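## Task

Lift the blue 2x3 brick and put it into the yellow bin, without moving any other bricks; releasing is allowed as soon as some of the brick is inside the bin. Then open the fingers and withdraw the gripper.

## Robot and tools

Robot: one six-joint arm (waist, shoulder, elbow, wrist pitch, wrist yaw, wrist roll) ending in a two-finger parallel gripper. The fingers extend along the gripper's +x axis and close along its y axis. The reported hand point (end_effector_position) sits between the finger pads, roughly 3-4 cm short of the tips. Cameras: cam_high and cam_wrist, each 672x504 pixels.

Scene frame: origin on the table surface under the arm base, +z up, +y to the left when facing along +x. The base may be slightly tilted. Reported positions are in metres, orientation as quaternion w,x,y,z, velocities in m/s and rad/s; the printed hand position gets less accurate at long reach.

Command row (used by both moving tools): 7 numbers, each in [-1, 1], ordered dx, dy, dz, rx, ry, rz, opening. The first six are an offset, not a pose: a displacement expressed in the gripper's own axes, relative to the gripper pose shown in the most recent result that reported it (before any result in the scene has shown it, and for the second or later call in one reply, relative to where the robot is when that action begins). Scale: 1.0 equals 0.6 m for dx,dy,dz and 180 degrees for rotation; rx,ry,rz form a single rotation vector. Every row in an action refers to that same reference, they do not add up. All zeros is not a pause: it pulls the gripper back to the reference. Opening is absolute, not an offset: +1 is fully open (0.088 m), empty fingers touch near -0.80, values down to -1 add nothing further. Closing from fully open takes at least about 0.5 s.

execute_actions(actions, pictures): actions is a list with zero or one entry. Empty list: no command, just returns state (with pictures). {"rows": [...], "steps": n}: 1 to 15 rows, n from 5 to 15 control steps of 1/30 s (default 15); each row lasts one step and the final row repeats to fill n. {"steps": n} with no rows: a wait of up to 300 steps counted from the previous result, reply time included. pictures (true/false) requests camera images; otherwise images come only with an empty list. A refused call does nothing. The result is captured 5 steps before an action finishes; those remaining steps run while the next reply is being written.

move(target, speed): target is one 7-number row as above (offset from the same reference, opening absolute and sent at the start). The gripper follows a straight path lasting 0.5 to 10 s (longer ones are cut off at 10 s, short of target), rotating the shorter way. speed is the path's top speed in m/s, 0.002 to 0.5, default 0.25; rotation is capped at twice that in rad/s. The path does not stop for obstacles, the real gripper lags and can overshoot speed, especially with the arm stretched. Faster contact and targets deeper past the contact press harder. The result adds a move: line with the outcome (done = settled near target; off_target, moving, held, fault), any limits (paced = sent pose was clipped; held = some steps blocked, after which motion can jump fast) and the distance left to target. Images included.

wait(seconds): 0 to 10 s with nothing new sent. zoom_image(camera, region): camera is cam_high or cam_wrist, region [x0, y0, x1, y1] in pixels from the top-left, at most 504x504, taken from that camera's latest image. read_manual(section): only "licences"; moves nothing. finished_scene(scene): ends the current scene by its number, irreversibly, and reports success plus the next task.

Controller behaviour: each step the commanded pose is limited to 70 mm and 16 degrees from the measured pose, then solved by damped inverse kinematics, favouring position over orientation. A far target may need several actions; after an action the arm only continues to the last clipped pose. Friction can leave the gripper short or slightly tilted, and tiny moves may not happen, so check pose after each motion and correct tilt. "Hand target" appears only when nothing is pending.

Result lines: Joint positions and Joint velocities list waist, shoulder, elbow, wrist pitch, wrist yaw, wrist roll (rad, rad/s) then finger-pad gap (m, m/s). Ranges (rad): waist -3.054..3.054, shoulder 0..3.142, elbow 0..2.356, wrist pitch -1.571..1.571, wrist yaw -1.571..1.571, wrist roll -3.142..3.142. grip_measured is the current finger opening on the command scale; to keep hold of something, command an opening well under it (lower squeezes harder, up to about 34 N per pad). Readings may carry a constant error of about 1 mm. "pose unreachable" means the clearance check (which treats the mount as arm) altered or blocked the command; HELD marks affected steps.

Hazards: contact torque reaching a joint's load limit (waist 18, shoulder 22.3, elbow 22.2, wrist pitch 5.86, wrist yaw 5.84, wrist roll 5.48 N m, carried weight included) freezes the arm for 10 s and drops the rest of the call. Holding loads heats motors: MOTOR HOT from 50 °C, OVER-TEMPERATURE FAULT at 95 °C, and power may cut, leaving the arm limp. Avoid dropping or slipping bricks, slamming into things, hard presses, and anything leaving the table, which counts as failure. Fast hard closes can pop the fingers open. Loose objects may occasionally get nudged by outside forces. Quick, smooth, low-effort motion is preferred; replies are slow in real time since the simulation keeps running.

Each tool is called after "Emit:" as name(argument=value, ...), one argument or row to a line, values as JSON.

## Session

Emit:
execute_actions(
  actions=[],
)

Emit:
zoom_image(
  camera="cam_high",
  region=[220, 200, 500, 410],
)

Scene clock: 0.00 s of 4185.00 s.
end_effector_position=(+0.1446, +0.4916, +0.3464) grip_measured=+0.851 end_effector_quat_wxyz=(+0.720, -0.250, -0.014, +0.647) end_effector_velocity=(-0.003, +0.000, +0.003) end_effector_angular_velocity=(+0.019, +0.006, +0.016)
Joint positions: [ 2.038  1.182  0.796  0.868  0.624 -1.433  0.081]
Joint velocities: [ 0.002 -0.002 -0.002 -0.007 -0.022  0.007 -0.   ]
Heat: hottest shoulder 27 °C (+0.0 °C/min).
Hand target: +0.145, +0.492, +0.346; +0.720, -0.250, -0.014, +0.647

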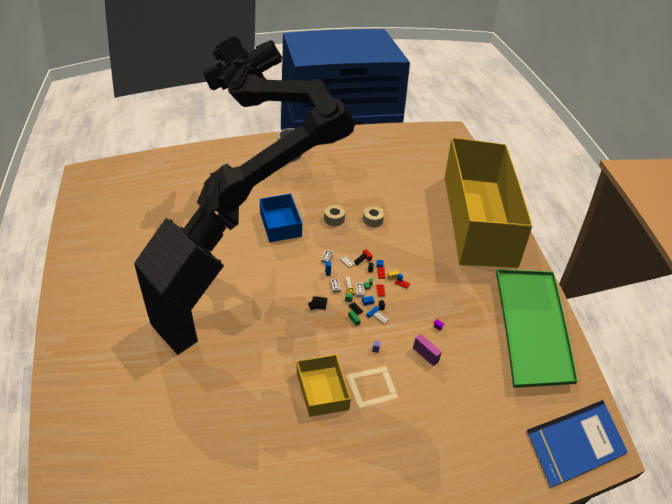

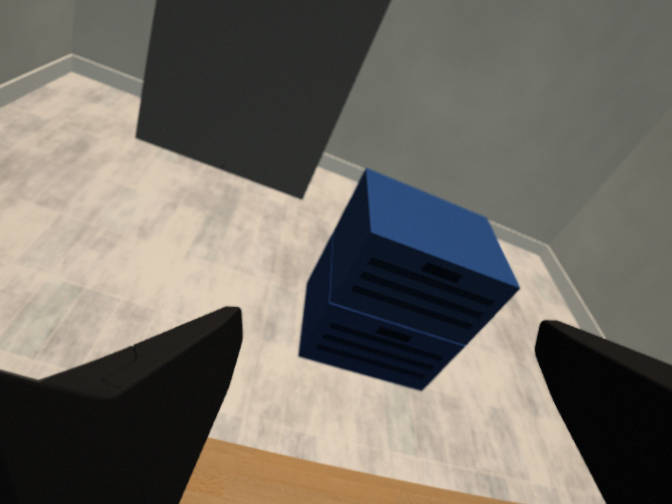

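Region (220, 200, 500, 410) of cam_high's 672x504 image, scaled by 1.800, with more detail than that image has; it fills the top 378 rows of this view, and the rest is white.

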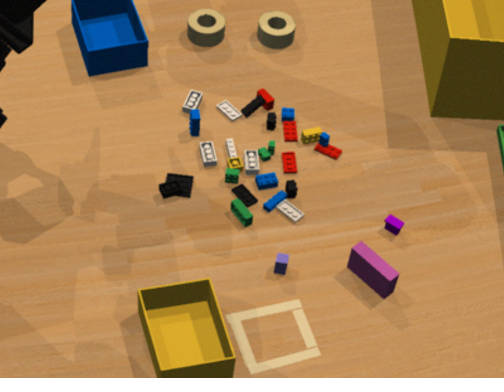

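Emit:
move(
  target=[-0.665,-0.195,-0.688,0.488,0.40,-0.216,-0.1],
)

Scene clock: 5.23 s of 4185.00 s.
end_effector_position=(+0.3305, -0.0283, +0.1475) grip_measured=-0.100 end_effector_quat_wxyz=(+0.706, -0.001, +0.708, +0.001) end_effector_velocity=(-0.004, -0.002, +0.000) end_effector_angular_velocity=(-0.005, +0.015, -0.003)
Joint positions: [-0.741  1.237  0.901 -0.772 -0.913 -0.439  0.034]
Joint velocities: [-0.007  0.007  0.002 -0.022  0.007 -0.022 -0.   ]
Heat: hottest shoulder 27 °C (+0.0 °C/min).
Hand target: +0.333, -0.029, +0.149; +0.707, -0.002, +0.707, +0.001
Off the commanded pose: 0.003 m, 0 deg.
Kept back: nothing.
move: done; limits=paced

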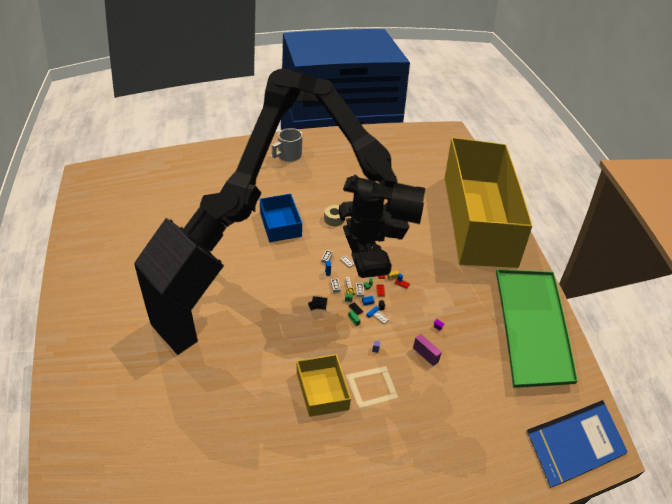

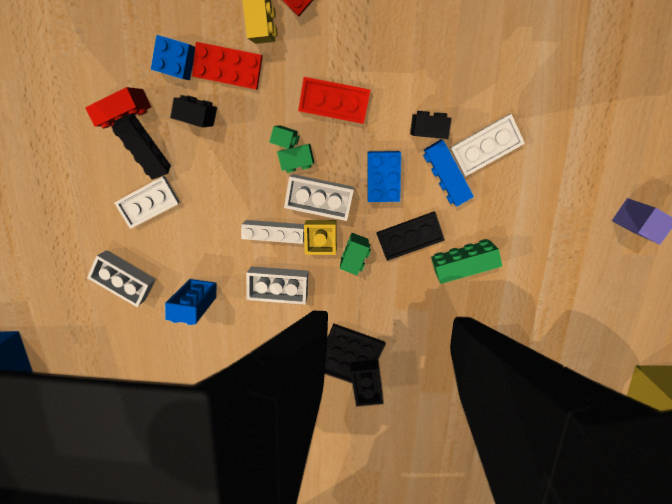

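Emit:
zoom_image(
  camera="cam_wrist",
  region=[140, 130, 480, 340],
)

Emit:
zoom_image(
  camera="cam_high",
  region=[310, 245, 410, 330],
)

Region (140, 130, 480, 340) of cam_wrist's 672x504 image, scaled by 1.482, with more detail than that image has; it fills the top 311 rows of this view, and the rest is white.

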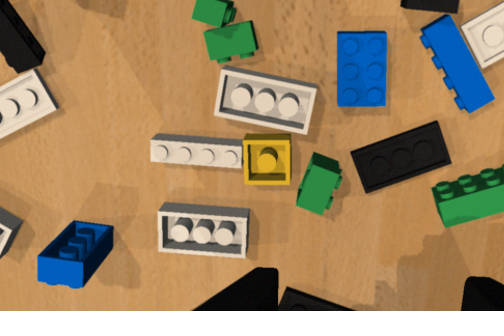

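Region (310, 245, 410, 330) of cam_high's 672x504 image, scaled by 5.040, with more detail than that image has; it fills the top 428 rows of this view, and the rest is white.

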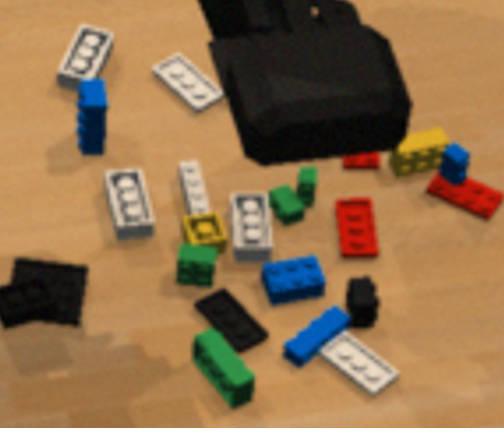

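Emit:
move(
  target=[0.155,-0.015,0.062,0,0,0,-0.22],
)

Scene clock: 6.43 s of 4185.00 s.
end_effector_position=(+0.3660, -0.0359, +0.0553) grip_measured=-0.220 end_effector_quat_wxyz=(+0.706, -0.001, +0.708, +0.001) end_effector_velocity=(-0.005, -0.000, -0.003) end_effector_angular_velocity=(+0.010, +0.016, -0.021)
Joint positions: [-0.459  1.475  0.927 -0.299 -0.755 -0.09   0.028]
Joint velocities: [ 0.002  0.012 -0.002 -0.007 -0.007  0.007 -0.   ]
Heat: hottest shoulder 27 °C (+0.0 °C/min).
Hand target: +0.368, -0.037, +0.054; +0.707, -0.001, +0.708, +0.001
Off the commanded pose: 0.002 m, 0 deg.
Kept back: nothing.
move: done

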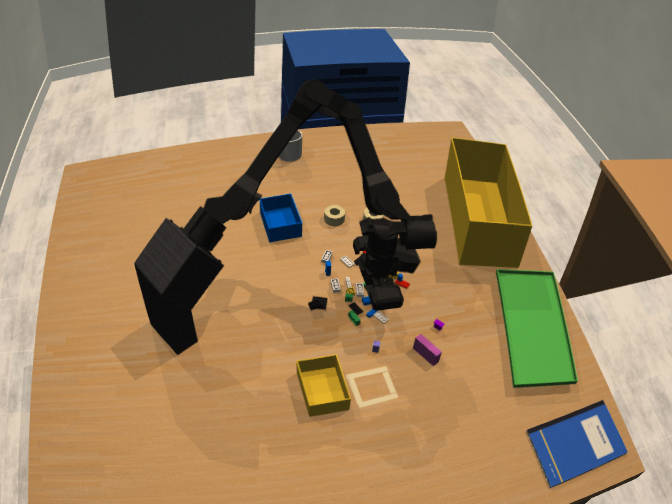

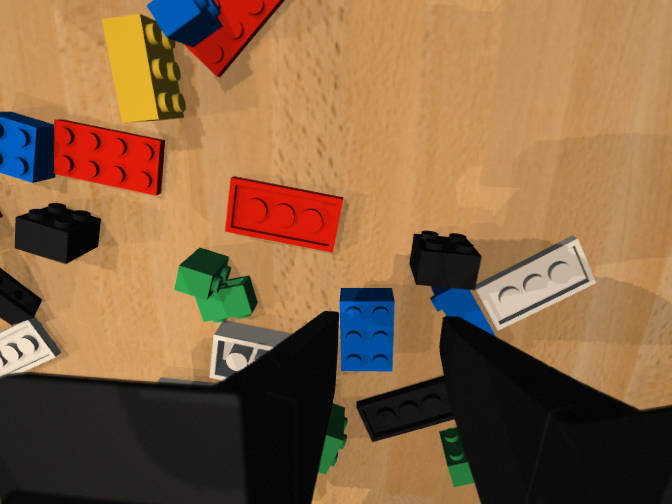

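Shift +y about 5 mm, then descend.

Emit:
move(
  target=[0.008,0.009,0.003,0,0,0,-0.3],
  speed=0.04,
)

Scene clock: 10.63 s of 4185.00 s.
end_effector_position=(+0.3670, -0.0310, +0.0506) grip_measured=-0.300 end_effector_quat_wxyz=(+0.706, +0.000, +0.708, +0.002) end_effector_velocity=(-0.003, +0.001, -0.001) end_effector_angular_velocity=(+0.010, +0.010, -0.014)
Joint positions: [-0.435  1.476  0.927 -0.285 -0.74  -0.067  0.024]
Joint velocities: [ 0.002  0.002 -0.002 -0.007 -0.007  0.007 -0.   ]
Heat: hottest shoulder 27 °C (+0.0 °C/min).
Hand target: +0.368, -0.030, +0.051; +0.706, -0.001, +0.708, +0.001
Off the commanded pose: 0.001 m, 0 deg.
Kept back: nothing.
move: done

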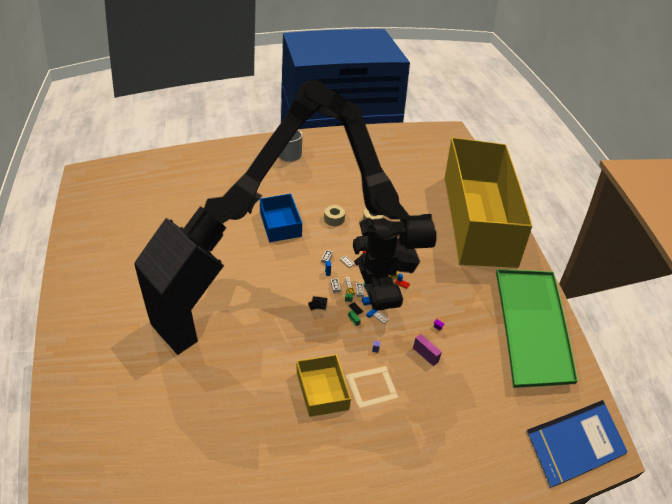

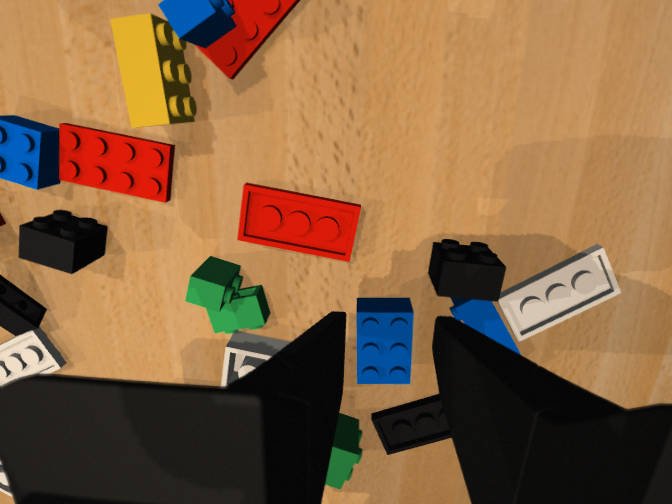

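Emit:
move(
  target=[0.021,0,0.002,0,0,0,-0.3],
  speed=0.04,
)

Emit:
move(
  target=[0,0,0,0,0,0,-0.62],
)

Emit:
move(
  target=[-0.15,0,0,0,0,0,-0.62],
)

Emit:
move(
  target=[0,-0.33,-0.21,0,0,0,-0.62],
)

Scene clock: 11.67 s of 4185.00 s.
end_effector_position=(+0.3686, -0.0299, +0.0396) grip_measured=-0.300 end_effector_quat_wxyz=(+0.707, -0.001, +0.707, +0.003) end_effector_velocity=(-0.002, +0.001, +0.001) end_effector_angular_velocity=(+0.006, +0.004, +0.001)
Joint positions: [-0.407  1.502  0.927 -0.236 -0.722 -0.04   0.024]
Joint velocities: [-0.002 -0.002 -0.002 -0.007 -0.007 -0.007 -0.   ]
Heat: hottest shoulder 27 °C (+0.0 °C/min).
Hand target: +0.368, -0.031, +0.038; +0.706, +0.000, +0.708, +0.002
Off the commanded pose: 0.002 m, 0 deg.
Kept back: nothing.
move: done

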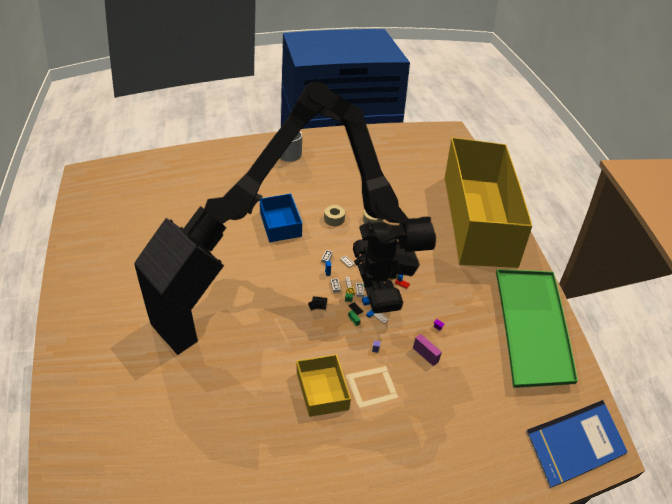

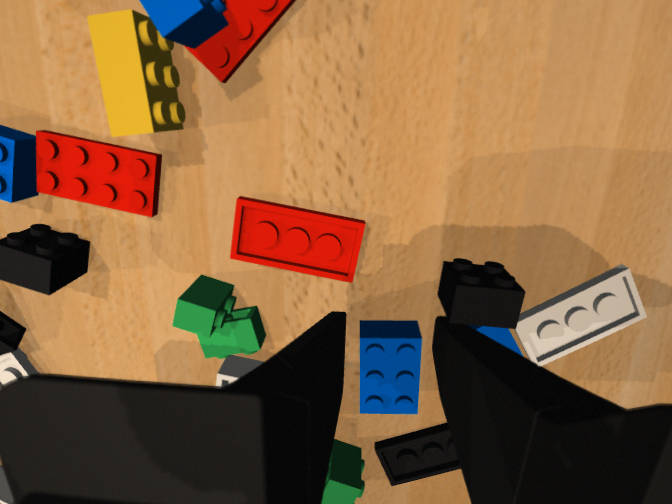

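Scene clock: 12.17 s of 4185.00 s.
end_effector_position=(+0.3686, -0.0299, +0.0396) grip_measured=-0.483 end_effector_quat_wxyz=(+0.707, -0.001, +0.707, +0.004) end_effector_velocity=(-0.002, -0.002, +0.001) end_effector_angular_velocity=(-0.009, +0.005, +0.001)
Joint positions: [-0.407  1.502  0.927 -0.236 -0.723 -0.04   0.015]
Joint velocities: [-0.002 -0.002 -0.002 -0.007  0.007 -0.007 -0.   ]
Heat: hottest shoulder 27 °C (+0.0 °C/min).
Hand target: +0.369, -0.030, +0.040; +0.707, -0.001, +0.707, +0.003
Off the commanded pose: 0.000 m, 0 deg.
Kept back: nothing.
move: done

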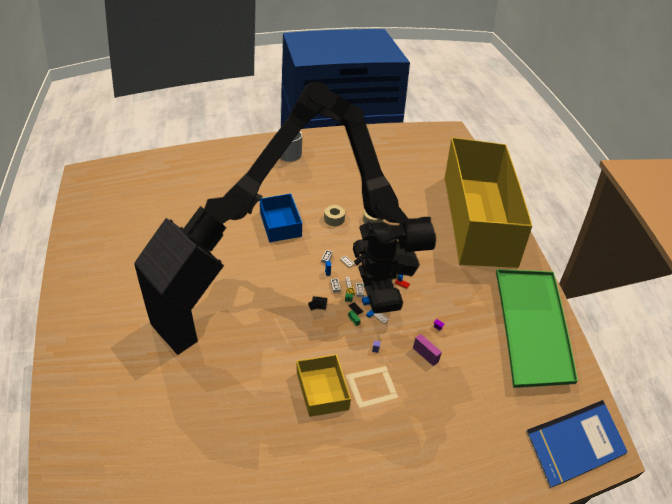

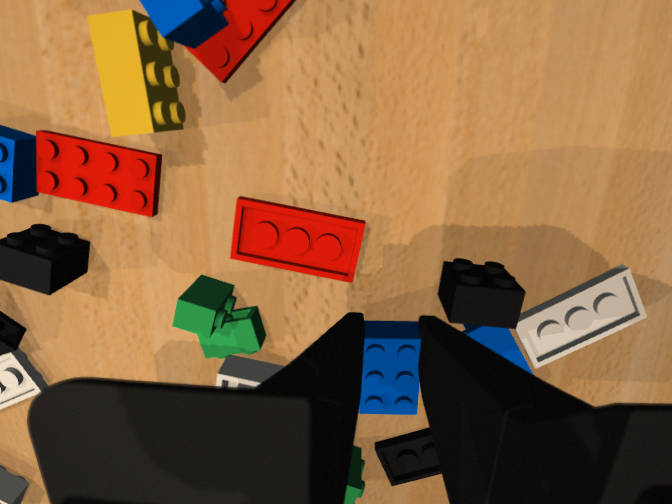

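Scene clock: 13.07 s of 4185.00 s.
end_effector_position=(+0.3660, -0.0309, +0.1276) grip_measured=-0.484 end_effector_quat_wxyz=(+0.704, +0.002, +0.710, +0.002) end_effector_velocity=(-0.004, +0.002, +0.002) end_effector_angular_velocity=(+0.008, +0.014, -0.021)
Joint positions: [-0.647  1.346  1.018 -0.692 -0.871 -0.315  0.015]
Joint velocities: [-0.007 -0.002  0.002 -0.037 -0.007 -0.007 -0.   ]
Heat: hottest shoulder 27 °C (+0.0 °C/min).
Hand target: +0.369, -0.031, +0.130; +0.706, -0.001, +0.708, +0.004
Off the commanded pose: 0.003 m, 1 deg.
Kept back: nothing.
move: done

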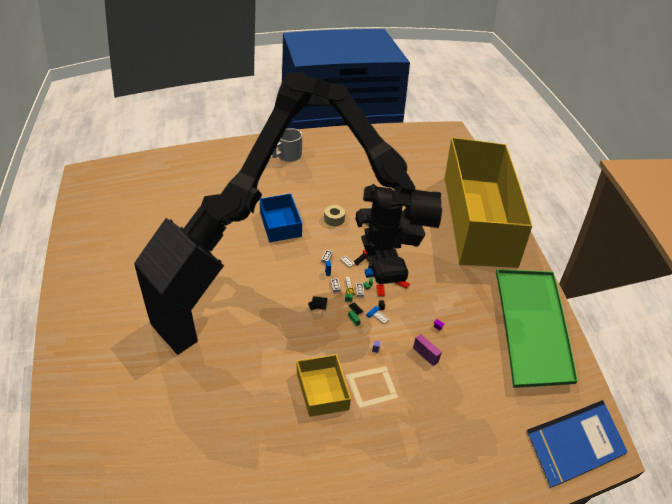

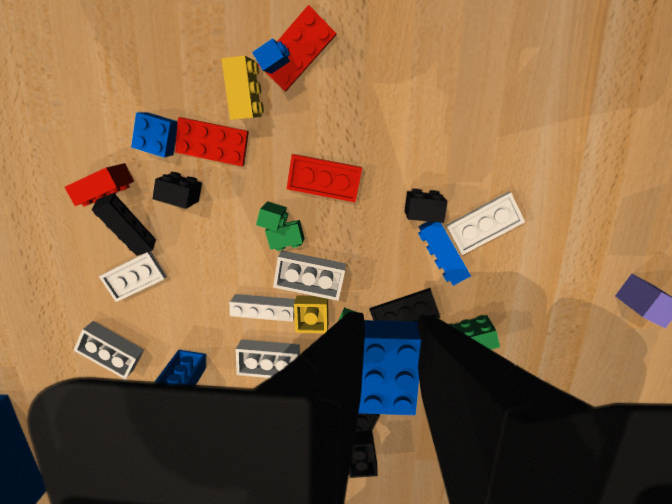

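Scene clock: 14.57 s of 4185.00 s.
end_effector_position=(+0.2381, -0.2267, +0.1260) grip_measured=-0.485 end_effector_quat_wxyz=(+0.702, +0.003, +0.712, +0.003) end_effector_velocity=(-0.004, +0.005, -0.003) end_effector_angular_velocity=(+0.023, +0.004, -0.007)
Joint positions: [-1.112  2.045  1.07  -0.679 -0.984 -1.089  0.015]
Joint velocities: [ 0.002  0.007 -0.007 -0.022 -0.007 -0.022 -0.   ]
Heat: hottest shoulder 28 °C (+4.1 °C/min).
Hand target: +0.238, -0.229, +0.127; +0.703, +0.003, +0.711, +0.003
Off the commanded pose: 0.003 m, 0 deg.
Kept back: nothing.
move: done

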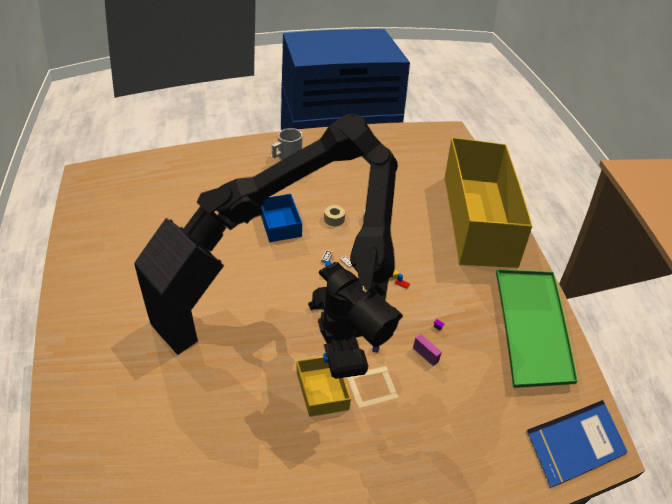

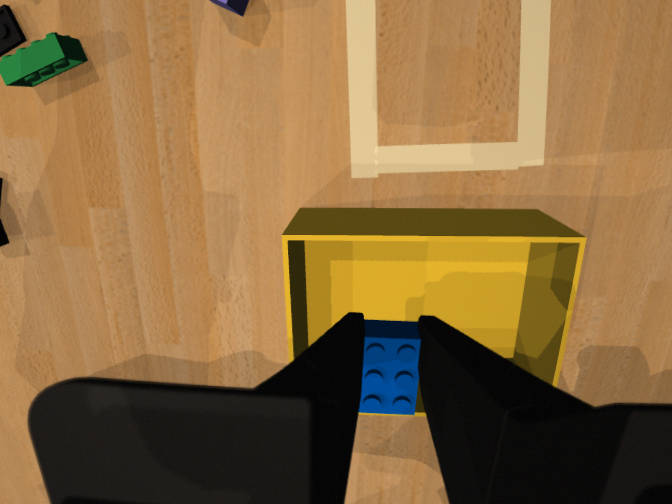

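Emit:
move(
  target=[0.095,-0.035,-0.045,0,0,0,-0.62],
  speed=0.12,
)

Emit:
move(
  target=[0,0,0,0,0,0,-0.3],
)

Emit:
move(
  target=[-0.13,0,0,0,0,0,-0.3],
)

Scene clock: 15.77 s of 4185.00 s.
end_effector_position=(+0.2124, -0.2475, +0.0701) grip_measured=-0.485 end_effector_quat_wxyz=(+0.702, -0.001, +0.712, +0.004) end_effector_velocity=(+0.001, -0.000, +0.001) end_effector_angular_velocity=(-0.001, -0.009, -0.003)
Joint positions: [-1.022  2.199  1.006 -0.32  -0.984 -0.929  0.015]
Joint velocities: [-0.002 -0.002 -0.002  0.007 -0.007  0.007 -0.   ]
Heat: hottest shoulder 28 °C (+3.8 °C/min).
Hand target: +0.210, -0.247, +0.069; +0.702, +0.003, +0.712, +0.003
Off the commanded pose: 0.002 m, 0 deg.
Kept back: nothing.
move: done

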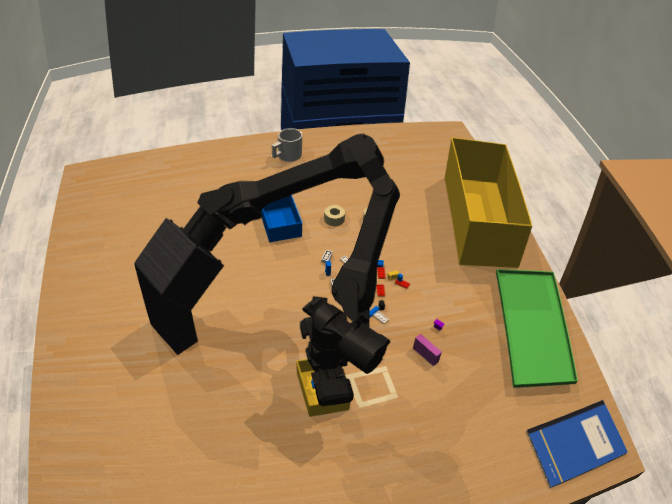

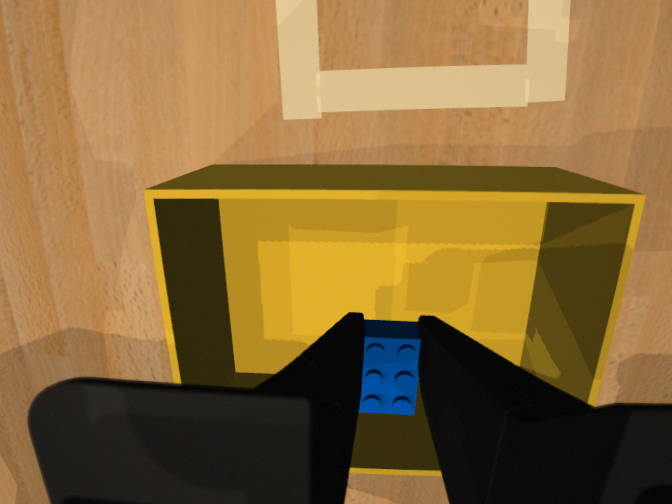

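Scene clock: 16.27 s of 4185.00 s.
end_effector_position=(+0.2124, -0.2475, +0.0701) grip_measured=-0.301 end_effector_quat_wxyz=(+0.702, -0.001, +0.712, +0.004) end_effector_velocity=(+0.001, -0.000, +0.001) end_effector_angular_velocity=(-0.000, -0.009, +0.012)
Joint positions: [-1.022  2.199  1.006 -0.32  -0.984 -0.928  0.024]
Joint velocities: [-0.002 -0.002 -0.002  0.007 -0.007 -0.007  0.   ]
Heat: hottest shoulder 28 °C (+3.7 °C/min).
Hand target: +0.212, -0.247, +0.070; +0.702, -0.001, +0.712, +0.004
Off the commanded pose: 0.000 m, 0 deg.
Kept back: nothing.
move: done

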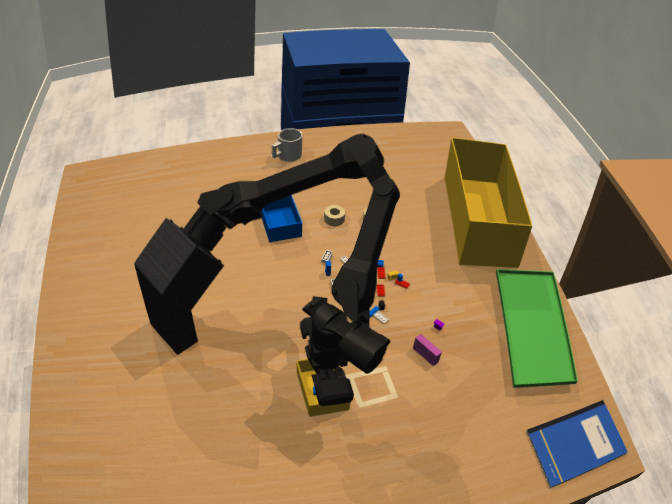

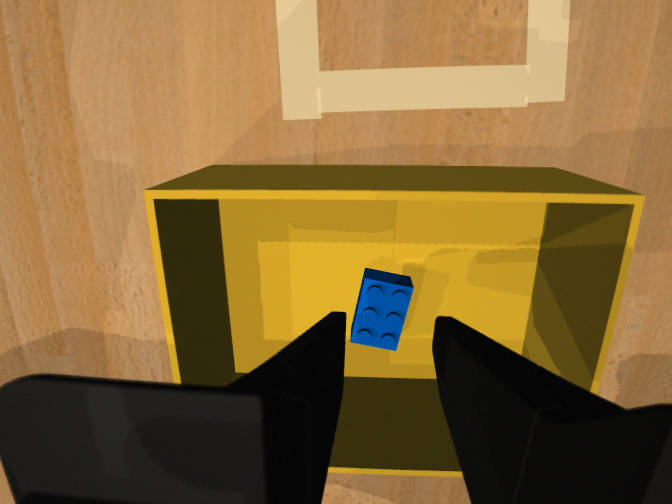

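Scene clock: 17.13 s of 4185.00 s.
end_effector_position=(+0.2128, -0.2461, +0.1470) grip_measured=-0.300 end_effector_quat_wxyz=(+0.702, +0.002, +0.712, +0.005) end_effector_velocity=(+0.005, +0.003, +0.001) end_effector_angular_velocity=(+0.015, -0.018, -0.002)
Joint positions: [-1.219  2.137  1.134 -0.808 -0.968 -1.282  0.024]
Joint velocities: [ 0.002 -0.002  0.007 -0.022 -0.022 -0.007 -0.   ]
Heat: hottest shoulder 28 °C (+3.5 °C/min).
Hand target: +0.213, -0.248, +0.148; +0.702, -0.000, +0.712, +0.005
Off the commanded pose: 0.002 m, 0 deg.
Kept back: nothing.
move: done

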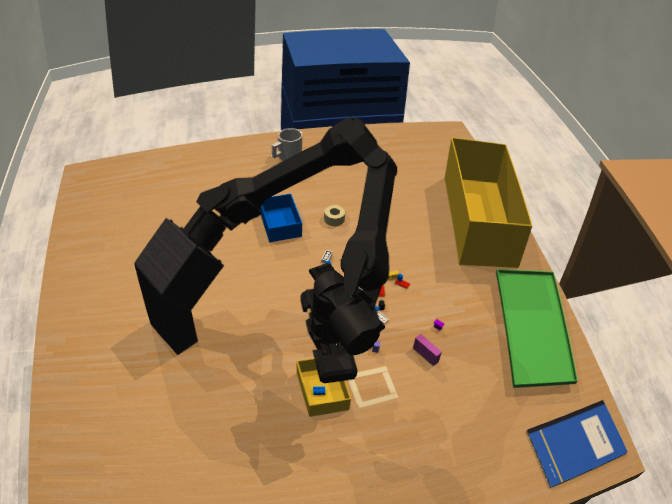

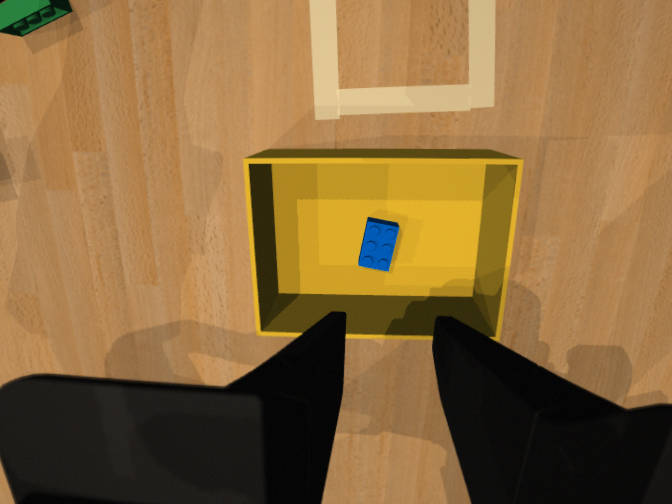

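Emit:
finished_scene(
  scene=2,
)

The scene is finished: the task was done.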